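# Check aisle servers for amber fault or go charge

## Task

Look along the aisle for a server whose front display glows amber rather than blue. If one does, finish in front of that server's cabinet, viewing it face-on, with the server filling the exact centre of the head_camera image: the centred square region (its side equal to the image height) should show the server from roughly its midpoint up to where its display starts, sharp and unobstructed. If no server is amber, finish parked squarely within the taped charging area, near the wall charger, facing it with either the front or the back of the base. In either case, every object must be left where it was and nothing may be held. The robot must not fall or finish leaning; that counts as failure. During the final second after everything has settled, the arm, the gripper and the head must touch nothing, and the base must not be in contact with anything movable (a part, box, cart, lid, drawer and so on).

## Robot and tools

ROBOT. A Hello Robot Stretch 3 with a single arm: a two-wheeled differential base (0.33 m long, 0.34 m wide), a lift that runs up a mast, and a telescoping arm that reaches out to the robot's RIGHT. The base cannot slide sideways; to move the gripper forward you drive the base. Turns on the spot pivot about the point midway between the drive wheels, 0.05 m behind the front edge. With the arm pulled in and the wrist folded, a turn sweeps a circle of radius 0.28 m; an unfolded, level wrist reaches past that circle.

CAMERAS. head_camera (896x504) and nav_camera (fisheye, 672x504) ride on the head and are aimed with head_pan_rad and head_tilt_rad. wrist_camera (644x364) is on the gripper. Every successful execute_actions result carries one picture per camera, taken when the call ends.

FRAMES. Base frame: origin on the floor between the drive wheels, x forward, y left, z up. The odometry frame is the base frame as it was at the scene's start; heading is positive to the left, from -3.142 to 3.142. hand_pose is reported in the base frame, at the fingertip closing point.

TOOL execute_actions(actions). actions is a list run in order; an empty list only reports state and images. Each action may have: robot (a command, a list of up to 8 commands run one after another, or {"stop": true}), steps (integer 1 to 450 control steps at 30 per second; default 1; steps alone just waits), and until (only together with steps; cuts the action short once all its conditions hold). A command can contain:
- base: exactly one of translate_m (metres, a relative drive along the current heading, positive forward, magnitude at most 1) or rotate_rad (radians, a relative turn in place, positive counter-clockwise seen from above, magnitude at most 3.2). Both are offsets from where the base is when that command begins.
- joints: absolute targets by name; unnamed joints keep their old goal. Ranges: lift_m 0 to 1.1 (arm height on mast); arm_m 0 to 0.52 (extension); wrist_yaw_rad -1.345 to 4.42 (0 along the arm, 3.0 folded over the base); wrist_pitch_rad -1.57 to 0.451 (negative tips fingers down); wrist_roll_rad -2.911 to 2.911; gripper_m -0.089 to 0.179 (larger is wider); head_pan_rad -3.953 to 1.73 (0 ahead, positive left, -1.57 along the arm); head_tilt_rad -1.53 to 0.419 (negative looks down).
- contact_limits: {"arm_m": effort percent 1 to 100} at which arm motion halts; applies until the next arm_m command.
In a list, {"pause_s": s} (up to 15) waits. A new command overrides at once; pending queue items are discarded. Any out-of-range number or invalid action makes the whole call rejected and nothing runs.
A convenient wait: add "steps": 450, "until": {"robot": {"status": "ended"}}, which ends when nothing reports moving and no queue is running. Other conditions compare fields, e.g. {"lift_m": [">", 0.3]} or {"base_status": ["!=", "moving"]}; operators =, !=, <, <=, >, >=. "any" instead of "robot" fires when a single motion or the queue finishes.

SPEED. The base runs fast (0.30 m/s, 1.9 rad/s) only with the arm stowed: lift_m under 0.30, arm_m under 0.03, wrist_yaw_rad over 2.54; otherwise 0.10 m/s and 0.63 rad/s.

TOOL zoom_image(camera, region). camera is head_camera, nav_camera or wrist_camera; region is [x0, y0, x1, y1] in pixels of that camera's latest image, top-left origin, no larger than 504 by 504. Useful to judge display colour (amber vs blue).

TOOL finished_scene(scene). Pass the current scene number; it ends the scene irreversibly and reports success. Only call it once all motion has ended, since anything still moving gets braked and may stop short.

RESULT LINES. base_status and joint_status give each motion's state: moving, done (within tolerance), off_target (resting away from goal, possibly still pushing), contact_stop (arm or lift pressed into something and went slack), time_out, stopped, not_commanded, torque_fault (a wrist servo shut off for 10 s). The base bracket shows distance travelled so far and its goal, from wheel counts (slip counts as travel). joint_goals lists goals; measured_speeds lists speeds; refusals, queue (idle/running/done/dropped/stopped) and queue_left describe the queue. Lines starting refused:, dropped:, replaced: explain rejected or interrupted goals. on_its_own appears when the robot has changed a goal itself, a joint is slack or off, a motor is loaded at rest, or base_tilt has drifted 3 degrees or more from its start. lidar_m: 12 distances in 30-degree sectors, first straight ahead, counting counter-clockwise (4th left, 7th behind, 10th right), in a plane 0.17 m up, range 0.15 to 12 m, "-" means nothing seen. head_depth_mm and wrist_depth_mm are 7x7 median depth grids. motor_effort is percent, with peak in brackets. base_tilt is lean in degrees (forward, right positive).

CAUTIONS. Do not tip the robot: avoid pushing with the gripper high above the floor, avoid a second push after a contact_stop, and do not drive while the gripper is hooked on something fixed. If it snags, reverse the last move in small steps, pull the gripper free, and drop lift_m to about 0.2 if it stays tilted. Fold or unfold the wrist only with lift_m between 0.32 and 0.95, wrist_pitch_rad -0.4 and roll near 0. Leave every object undisturbed, hold nothing, and end with arm, hand and head clear of everything and the base not touching movable items.

Each tool is called after "Emit:" as name(argument=value, ...), one argument or row to a line, values as JSON.

## Session

Emit:
execute_actions(
  actions=[],
)

Scene clock: 0.00 s.
robot.base_odometry: x=+0.000 y=+0.000 heading=+0.000 (m, m, rad; robot's odometry frame)
robot.turned_by_wheels: +0.000 (rad since the last result)
robot.turned_by_imu: +0.000 (rad since the last result)
robot.base_tilt: forward=-0.8 right=-0.3 (deg)
robot.lidar_m: 0.93 0.82 0.82 0.96 1.74 1.23 0.95 1.47 1.63 1.03 1.38 1.56
robot.head_depth_mm: 1659 1654 1632 1634 1620 1618 1609 / 1441 1419 1410 1418 1416 1394 1396 / 1262 1258 1255 1239 1246 1242 1230 / 1131 1123 1127 1117 1110 1109 1095 / 1022 1027 1020 1014 1015 1012 1005 / 939 932 932 928 923 916 918 / 861 860 860 855 851 850 844
robot.base_status: not_commanded
robot.joint_positions: lift_m=+0.374 arm_m=+0.001 wrist_yaw_rad=+2.933 wrist_pitch_rad=-0.347 wrist_roll_rad=+0.005 gripper_m=+0.037 head_pan_rad=+0.001 head_tilt_rad=-0.011
robot.joint_goals: lift_m=+0.374 arm_m=+0.001 wrist_yaw_rad=+2.933 wrist_pitch_rad=-0.347 wrist_roll_rad=+0.005 gripper_m=+0.037 head_pan_rad=+0.001 head_tilt_rad=-0.011
robot.joint_status: lift_m=not_commanded arm_m=not_commanded wrist_yaw_rad=not_commanded wrist_pitch_rad=not_commanded wrist_roll_rad=not_commanded gripper_m=not_commanded head_pan_rad=not_commanded head_tilt_rad=not_commanded
robot.measured_speeds: translate_m=+0.000 rotate_rad=+0.000 lift_m=+0.000 arm_m=+0.000 wrist_yaw_rad=+0.000 wrist_pitch_rad=+0.000 wrist_roll_rad=+0.000 head_pan_rad=+0.000 head_tilt_rad=+0.000
robot: refusals=0 queue=idle queue_left=0
robot.motor_effort: left_wheel=+1 right_wheel=+0 lift_m=+31 arm_m=-1 wrist_yaw_rad=+0 wrist_pitch_rad=+9 wrist_roll_rad=+0 gripper_m=+1 head_pan_rad=-1 head_tilt_rad=+2 (%)
robot.hand_pose: x=+0.0270 y=+0.0814 z=+0.4029 quat_wxyz=(+0.194, +0.707, +0.049, +0.679) (m; robot's base frame)
robot.wrist_depth_mm: - - - 901 783 673 599 / - - - - 836 718 630 / - - - - 888 768 671 / 991 - - - 923 793 705 / 761 - 819 803 812 787 740 / 622 636 - 625 665 657 658 / 540 549 553 548 550 555 553
pictures: head_camera (sideways: a quarter turn clockwise sets it upright), nav_camera (sideways: a quarter turn counterclockwise sets it upright), wrist_camera
Images, in order (width x height): head_camera 896x504, nav_camera 672x504, wrist_camera 644x364.

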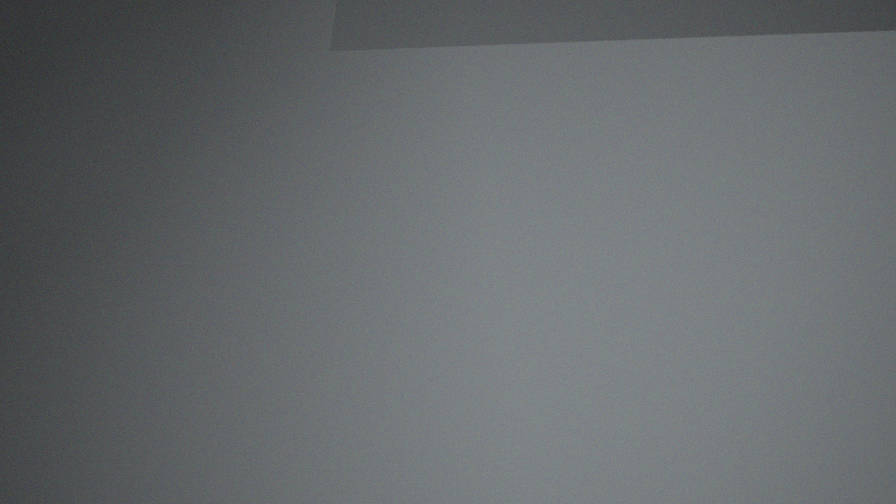

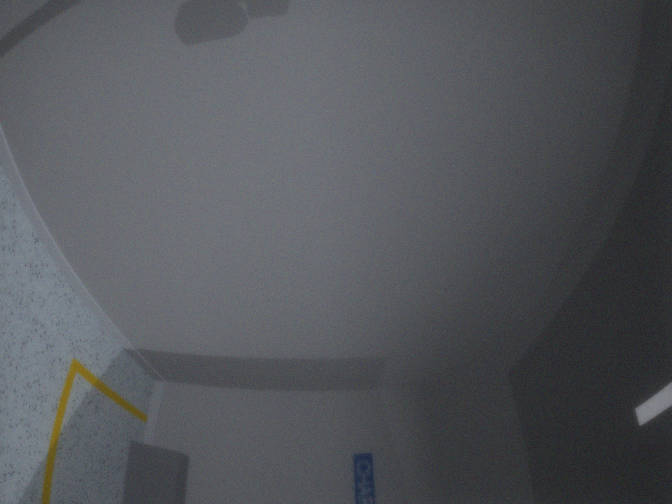

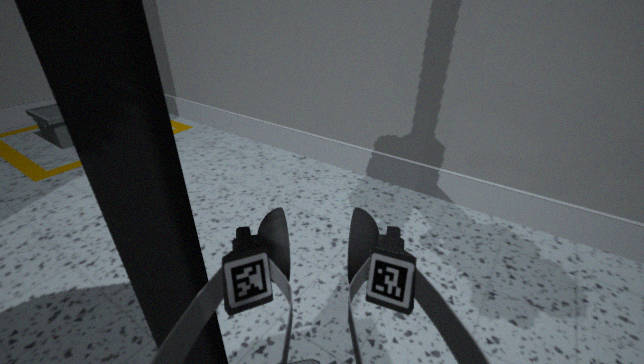

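Emit:
execute_actions(
  actions=[
    {"robot":{"base":{"rotate_rad":-2.36},"joints":{"lift_m":0.27,"head_tilt_rad":-0.35}},"steps":450,"until":{"robot":{"status":"ended"}}},
  ],
)

Scene clock: 3.23 s.
robot.base_odometry: x=+0.000 y=+0.000 heading=-2.360 (m, m, rad; robot's odometry frame)
robot.turned_by_wheels: -2.360 (rad since the last result)
robot.turned_by_imu: -2.349 (rad since the last result)
robot.base_tilt: forward=-0.8 right=-0.3 (deg)
robot.lidar_m: 2.98 1.19 1.03 1.77 1.13 0.84 0.82 0.86 1.20 1.82 0.95 1.10
robot.head_depth_mm: 2134 2219 2378 2433 2326 1862 1488 / 3187 3392 3588 3240 2494 1874 1502 / 3432 3720 3880 3768 2460 1876 1501 / 3400 3748 3905 3742 2489 1869 1491 / 3414 3589 3914 3764 2492 1886 1510 / 3449 3597 3825 3558 2531 1908 1512 / 2976 2800 2818 2599 2450 1914 1532
robot.base_status: done (rotate_rad -2.3599 of -2.3600)
robot.joint_positions: lift_m=+0.270 arm_m=+0.001 wrist_yaw_rad=+2.933 wrist_pitch_rad=-0.347 wrist_roll_rad=+0.005 gripper_m=+0.037 head_pan_rad=+0.001 head_tilt_rad=-0.346
robot.joint_goals: lift_m=+0.270 arm_m=+0.001 wrist_yaw_rad=+2.933 wrist_pitch_rad=-0.347 wrist_roll_rad=+0.005 gripper_m=+0.037 head_pan_rad=+0.001 head_tilt_rad=-0.350
robot.joint_status: lift_m=done arm_m=not_commanded wrist_yaw_rad=not_commanded wrist_pitch_rad=not_commanded wrist_roll_rad=not_commanded gripper_m=not_commanded head_pan_rad=not_commanded head_tilt_rad=done
robot.measured_speeds: translate_m=+0.000 rotate_rad=+0.000 lift_m=+0.000 arm_m=+0.000 wrist_yaw_rad=+0.000 wrist_pitch_rad=+0.000 wrist_roll_rad=+0.000 head_pan_rad=+0.000 head_tilt_rad=+0.000
robot: refusals=0 queue=done queue_left=0
robot.motor_effort: left_wheel=+2(13) right_wheel=-2(10) lift_m=+20(30) arm_m=+0(1) wrist_yaw_rad=+1(0) wrist_pitch_rad=+9(9) wrist_roll_rad=+1(0) gripper_m=+0(0) head_pan_rad=-1(0) head_tilt_rad=-2(26) (%)
robot.hand_pose: x=+0.0270 y=+0.0813 z=+0.2992 quat_wxyz=(+0.195, +0.707, +0.049, +0.678) (m; robot's base frame)
robot.wrist_depth_mm: - - - - - 908 966 / - - - - - - - / - - - - - - - / 759 - 805 788 777 820 805 / 617 - 660 610 640 619 629 / 516 509 - 516 536 532 523 / 452 - - 436 438 444 443
pictures: head_camera (sideways: a quarter turn clockwise sets it upright), nav_camera (sideways: a quarter turn counterclockwise sets it upright), wrist_camera
camera_calibration (this result's frames):
head_camera: T_world_to_cam=[[-0.359327, 0.0318509, -0.932668, 1.2371], [0.0354937, 0.999161, 0.0204471, -0.0271606], [0.932537, -0.0257567, -0.360156, 0.420903], [0, 0, 0, 1]] pos_world=[0.0529794, -0.00142391, 1.30595]
nav_camera: T_world_to_cam=[[0.320183, -0.0207508, 0.947129, -1.19221], [-0.0115845, -0.999771, -0.017988, 0.0785848], [0.947285, -0.00521254, -0.32035, 0.368846], [0, 0, 0, 1]] pos_world=[0.0332338, 0.05575, 1.24875]
wrist_camera: T_world_to_cam=[[0.974311, -0.225171, 0.00411085, -0.00691937], [-0.109328, -0.488863, -0.865483, 0.336762], [0.196891, 0.842799, -0.500922, 0.240446], [0, 0, 0, 1]] pos_world=[-0.00378243, -0.0395754, 0.411935]
Images, in order (width x height): head_camera 896x504, nav_camera 672x504, wrist_camera 644x364.

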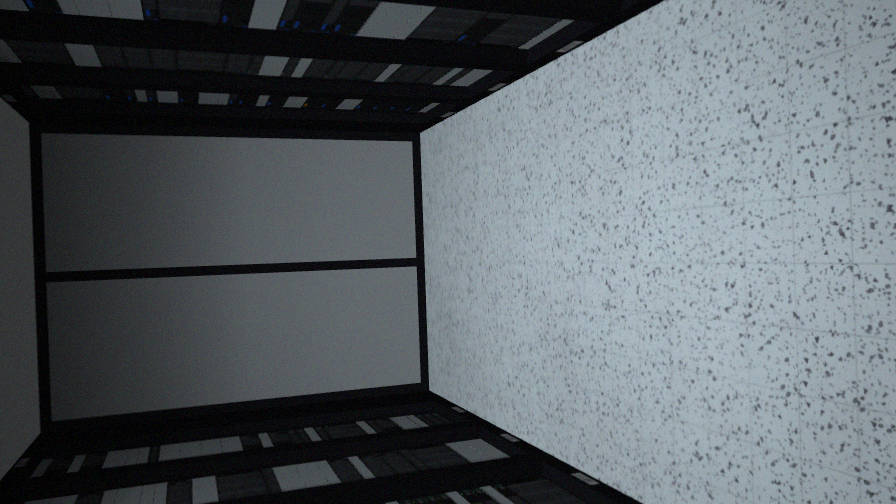

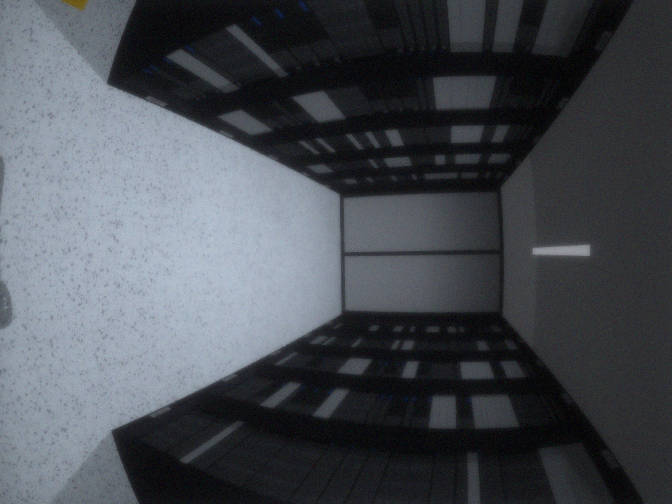

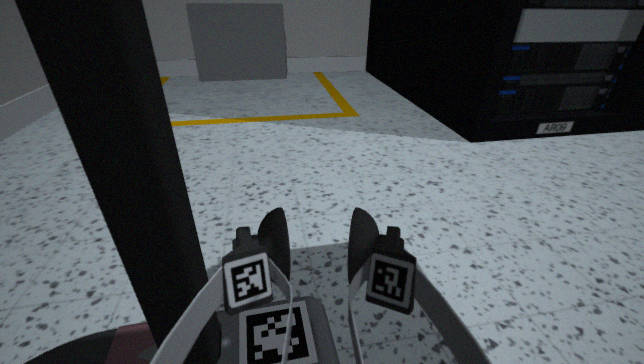

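Emit:
zoom_image(
  camera="head_camera",
  region=[200,50,440,150],
)

Region (200, 50, 440, 150) of head_camera's 896x504 image, scaled by 2.100, with more detail than that image has; it fills the top 210 rows of this view, and the rest is white.

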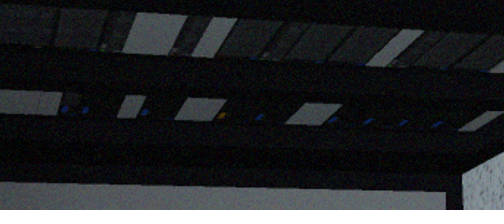

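Emit:
execute_actions(
  actions=[
    {"robot":{"base":{"translate_m":1},"joints":{"head_pan_rad":-1.57,"head_tilt_rad":-0.7}},"steps":450,"until":{"robot":{"translate_m":[">",0.78]}}},
    {"robot":{"base":{"translate_m":1}},"steps":450,"until":{"robot":{"translate_m":[">",0.78]}}},
    {"robot":{"base":{"translate_m":1}},"steps":450,"until":{"robot":{"translate_m":[">",0.78]}}},
    {"robot":{"base":{"translate_m":1}},"steps":450,"until":{"robot":{"status":"ended"}}},
  ],
)

Scene clock: 16.57 s.
robot.base_odometry: x=-2.381 y=-2.364 heading=-2.360 (m, m, rad; robot's odometry frame)
robot.turned_by_wheels: +0.000 (rad since the last result)
robot.turned_by_imu: +0.001 (rad since the last result)
robot.base_tilt: forward=-0.7 right=-0.3 (deg)
robot.lidar_m: 0.53 0.55 0.74 0.75 0.74 1.10 2.78 1.17 0.84 0.84 0.73 0.55
robot.head_depth_mm: 732 803 903 1008 1228 1382 1205 / 733 822 935 1074 1246 1355 1205 / 732 822 932 1084 1281 1381 1205 / 726 818 927 1076 1280 1376 1206 / 732 817 925 1069 1273 1390 1209 / 729 814 928 1054 1212 1362 1214 / 726 784 873 993 1183 1358 1213
robot.base_status: done (translate_m +1.0000 of +1.0000)
robot.joint_positions: lift_m=+0.270 arm_m=+0.001 wrist_yaw_rad=+2.933 wrist_pitch_rad=-0.347 wrist_roll_rad=+0.005 gripper_m=+0.037 head_pan_rad=-1.563 head_tilt_rad=-0.692
robot.joint_goals: lift_m=+0.270 arm_m=+0.001 wrist_yaw_rad=+2.933 wrist_pitch_rad=-0.347 wrist_roll_rad=+0.005 gripper_m=+0.037 head_pan_rad=-1.570 head_tilt_rad=-0.700
robot.joint_status: lift_m=done arm_m=not_commanded wrist_yaw_rad=not_commanded wrist_pitch_rad=not_commanded wrist_roll_rad=not_commanded gripper_m=not_commanded head_pan_rad=done head_tilt_rad=done
robot.measured_speeds: translate_m=+0.000 rotate_rad=+0.000 lift_m=+0.000 arm_m=+0.000 wrist_yaw_rad=+0.000 wrist_pitch_rad=+0.000 wrist_roll_rad=+0.000 head_pan_rad=+0.000 head_tilt_rad=+0.000
robot: refusals=0 queue=done queue_left=0
robot.motor_effort: left_wheel=+1(12) right_wheel=-1(6) lift_m=+20(20) arm_m=+0(1) wrist_yaw_rad=+0(0) wrist_pitch_rad=+9(9) wrist_roll_rad=+0(0) gripper_m=+0(0) head_pan_rad=-3(30) head_tilt_rad=-5(25) (%)
robot.hand_pose: x=+0.0270 y=+0.0813 z=+0.2992 quat_wxyz=(+0.195, +0.707, +0.049, +0.678) (m; robot's base frame)
robot.wrist_depth_mm: - 664 691 719 703 683 509 / 681 740 723 787 772 700 508 / 716 - 795 850 833 722 525 / 727 - 757 789 791 727 523 / 617 - 654 626 653 632 533 / 505 516 - 509 527 517 505 / 446 - - 439 438 441 449
pictures: head_camera (sideways: a quarter turn clockwise sets it upright), nav_camera (sideways: a quarter turn counterclockwise sets it upright), wrist_camera
camera_calibration (this result's frames):
head_camera: T_world_to_cam=[[0.0272987, 0.65405, -0.755959, 1.0043], [0.999401, -0.0339464, 0.00671959, -0.0151626], [-0.0212671, -0.755689, -0.654585, 0.809806], [0, 0, 0, 1]] pos_world=[0.00495959, -0.0454172, 1.2894]
nav_camera: T_world_to_cam=[[-0.016389, -0.622043, 0.782812, -0.975845], [-0.999866, 0.0106131, -0.0124999, 0.0774615], [-0.000532561, -0.782911, -0.622133, 0.767303], [0, 0, 0, 1]] pos_world=[0.0618666, -0.00710958, 1.24224]
wrist_camera: T_world_to_cam=[[0.974311, -0.225171, 0.00411221, -0.00691989], [-0.109343, -0.488932, -0.865442, 0.336733], [0.196883, 0.84276, -0.500993, 0.240468], [0, 0, 0, 1]] pos_world=[-0.00378236, -0.0395752, 0.411924]
Images, in order (width x height): head_camera 896x504, nav_camera 672x504, wrist_camera 644x364.

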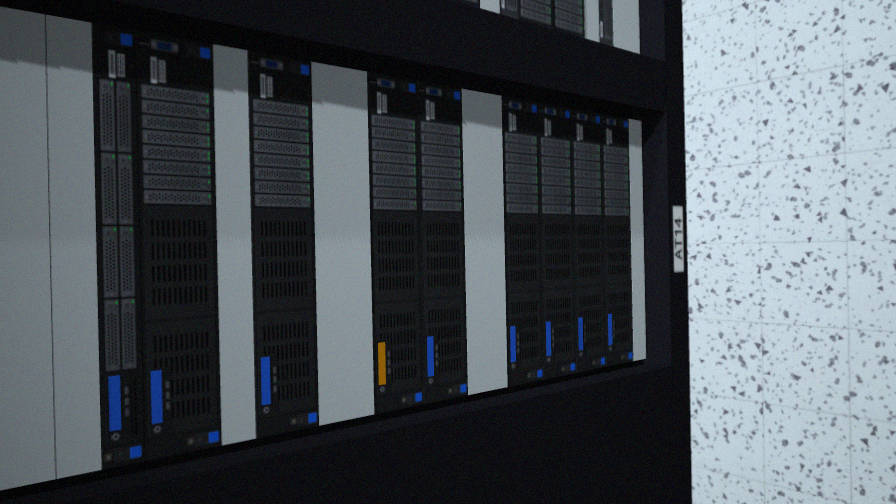

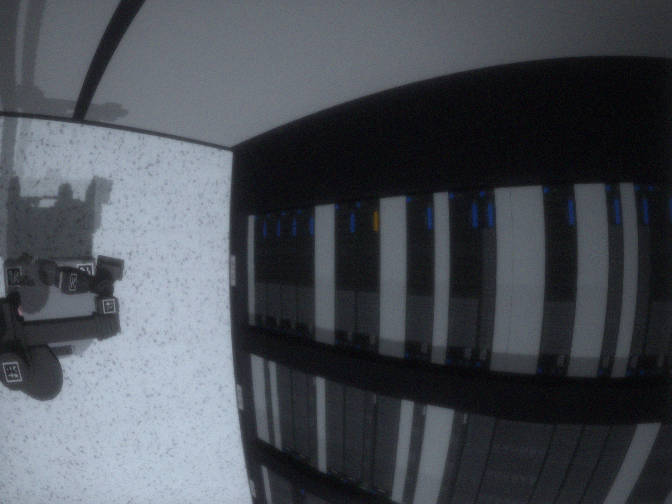

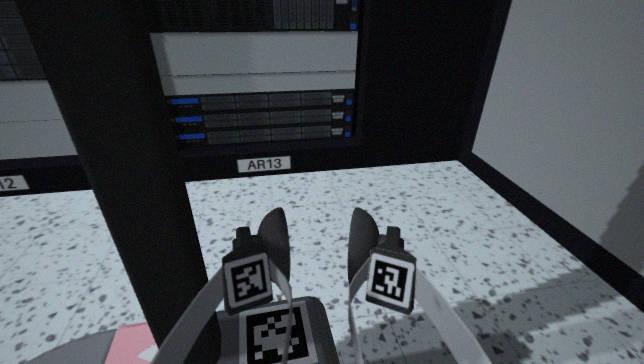

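Emit:
execute_actions(
  actions=[
    {"robot":{"joints":{"head_tilt_rad":-0.615}},"steps":60,"until":{"robot":{"status":"ended"}}},
  ],
)

Scene clock: 17.20 s.
robot.base_odometry: x=-2.381 y=-2.364 heading=-2.360 (m, m, rad; robot's odometry frame)
robot.turned_by_wheels: +0.000 (rad since the last result)
robot.turned_by_imu: +0.000 (rad since the last result)
robot.base_tilt: forward=-0.7 right=-0.3 (deg)
robot.lidar_m: 0.53 0.56 0.74 0.75 0.74 1.10 2.78 1.17 0.84 0.84 0.73 0.55
robot.head_depth_mm: 729 787 868 970 1099 1343 1237 / 721 801 900 1018 1154 1346 1244 / 720 801 895 1023 1177 1360 1249 / 723 800 895 1020 1183 1365 1247 / 723 795 892 1018 1175 1348 1246 / 720 796 895 1013 1119 1329 1256 / 717 775 842 941 1095 1300 1256
robot.base_status: done (translate_m +1.0000 of +1.0000)
robot.joint_positions: lift_m=+0.270 arm_m=+0.001 wrist_yaw_rad=+2.933 wrist_pitch_rad=-0.347 wrist_roll_rad=+0.005 gripper_m=+0.037 head_pan_rad=-1.563 head_tilt_rad=-0.621
robot.joint_goals: lift_m=+0.270 arm_m=+0.001 wrist_yaw_rad=+2.933 wrist_pitch_rad=-0.347 wrist_roll_rad=+0.005 gripper_m=+0.037 head_pan_rad=-1.570 head_tilt_rad=-0.615
robot.joint_status: lift_m=done arm_m=not_commanded wrist_yaw_rad=not_commanded wrist_pitch_rad=not_commanded wrist_roll_rad=not_commanded gripper_m=not_commanded head_pan_rad=done head_tilt_rad=done
robot.measured_speeds: translate_m=+0.000 rotate_rad=+0.000 lift_m=+0.000 arm_m=+0.000 wrist_yaw_rad=+0.000 wrist_pitch_rad=+0.000 wrist_roll_rad=+0.000 head_pan_rad=+0.000 head_tilt_rad=+0.000
robot: refusals=0 queue=done queue_left=0
robot.motor_effort: left_wheel=+1(1) right_wheel=-2(2) lift_m=+20(20) arm_m=-1(1) wrist_yaw_rad=+0(1) wrist_pitch_rad=+9(9) wrist_roll_rad=+0(1) gripper_m=+0(1) head_pan_rad=-3(3) head_tilt_rad=+2(12) (%)
robot.hand_pose: x=+0.0270 y=+0.0813 z=+0.2992 quat_wxyz=(+0.195, +0.707, +0.049, +0.678) (m; robot's base frame)
robot.wrist_depth_mm: - 676 705 725 717 674 508 / 686 726 747 804 781 697 511 / 747 - 789 841 837 703 519 / 727 - 768 792 817 699 538 / 619 - 655 622 643 633 528 / 513 507 - 516 524 517 502 / 449 - - 438 444 442 449
pictures: head_camera (sideways: a quarter turn clockwise sets it upright), nav_camera (sideways: a quarter turn counterclockwise sets it upright), wrist_camera
camera_calibration (this result's frames):
head_camera: T_world_to_cam=[[0.0277251, 0.599387, -0.799979, 1.06168], [0.999397, -0.0333739, 0.00963091, -0.0189535], [-0.0209258, -0.799763, -0.59995, 0.738733], [0, 0, 0, 1]] pos_world=[0.00496543, -0.0461785, 1.29271]
nav_camera: T_world_to_cam=[[-0.0168294, -0.565574, 0.824526, -1.03022], [-0.999858, 0.00969241, -0.0137597, 0.0791028], [-0.000209501, -0.824641, -0.565657, 0.693829], [0, 0, 0, 1]] pos_world=[0.0618989, -0.0112742, 1.243]
wrist_camera: T_world_to_cam=[[0.974311, -0.22517, 0.00411234, -0.00691993], [-0.109343, -0.488932, -0.865442, 0.336733], [0.196883, 0.842759, -0.500993, 0.240468], [0, 0, 0, 1]] pos_world=[-0.00378237, -0.0395752, 0.411924]
Images, in order (width x height): head_camera 896x504, nav_camera 672x504, wrist_camera 644x364.

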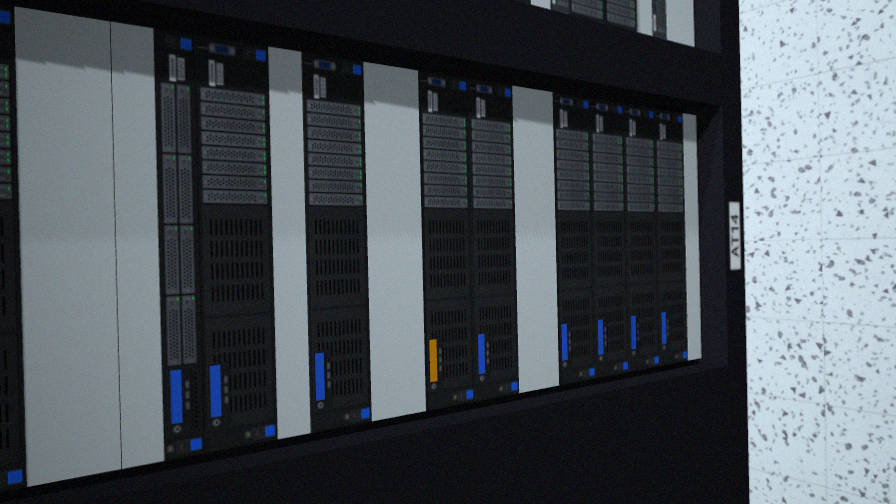

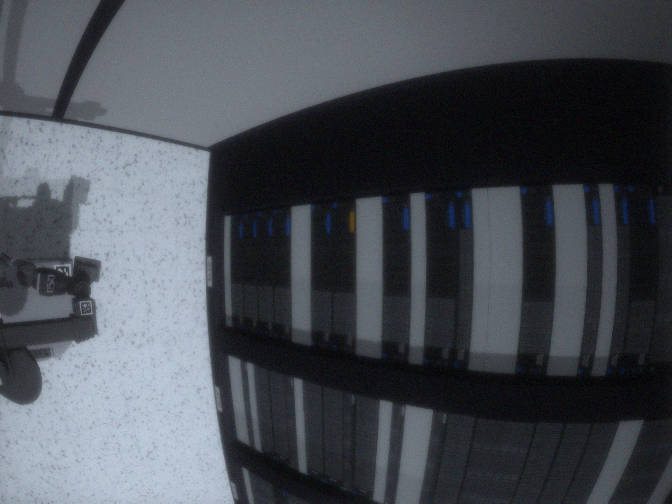

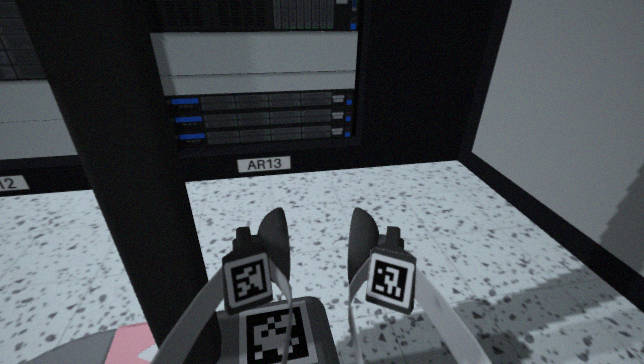

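Emit:
finished_scene(
  scene=1,
)

The scene is finished: the task was done.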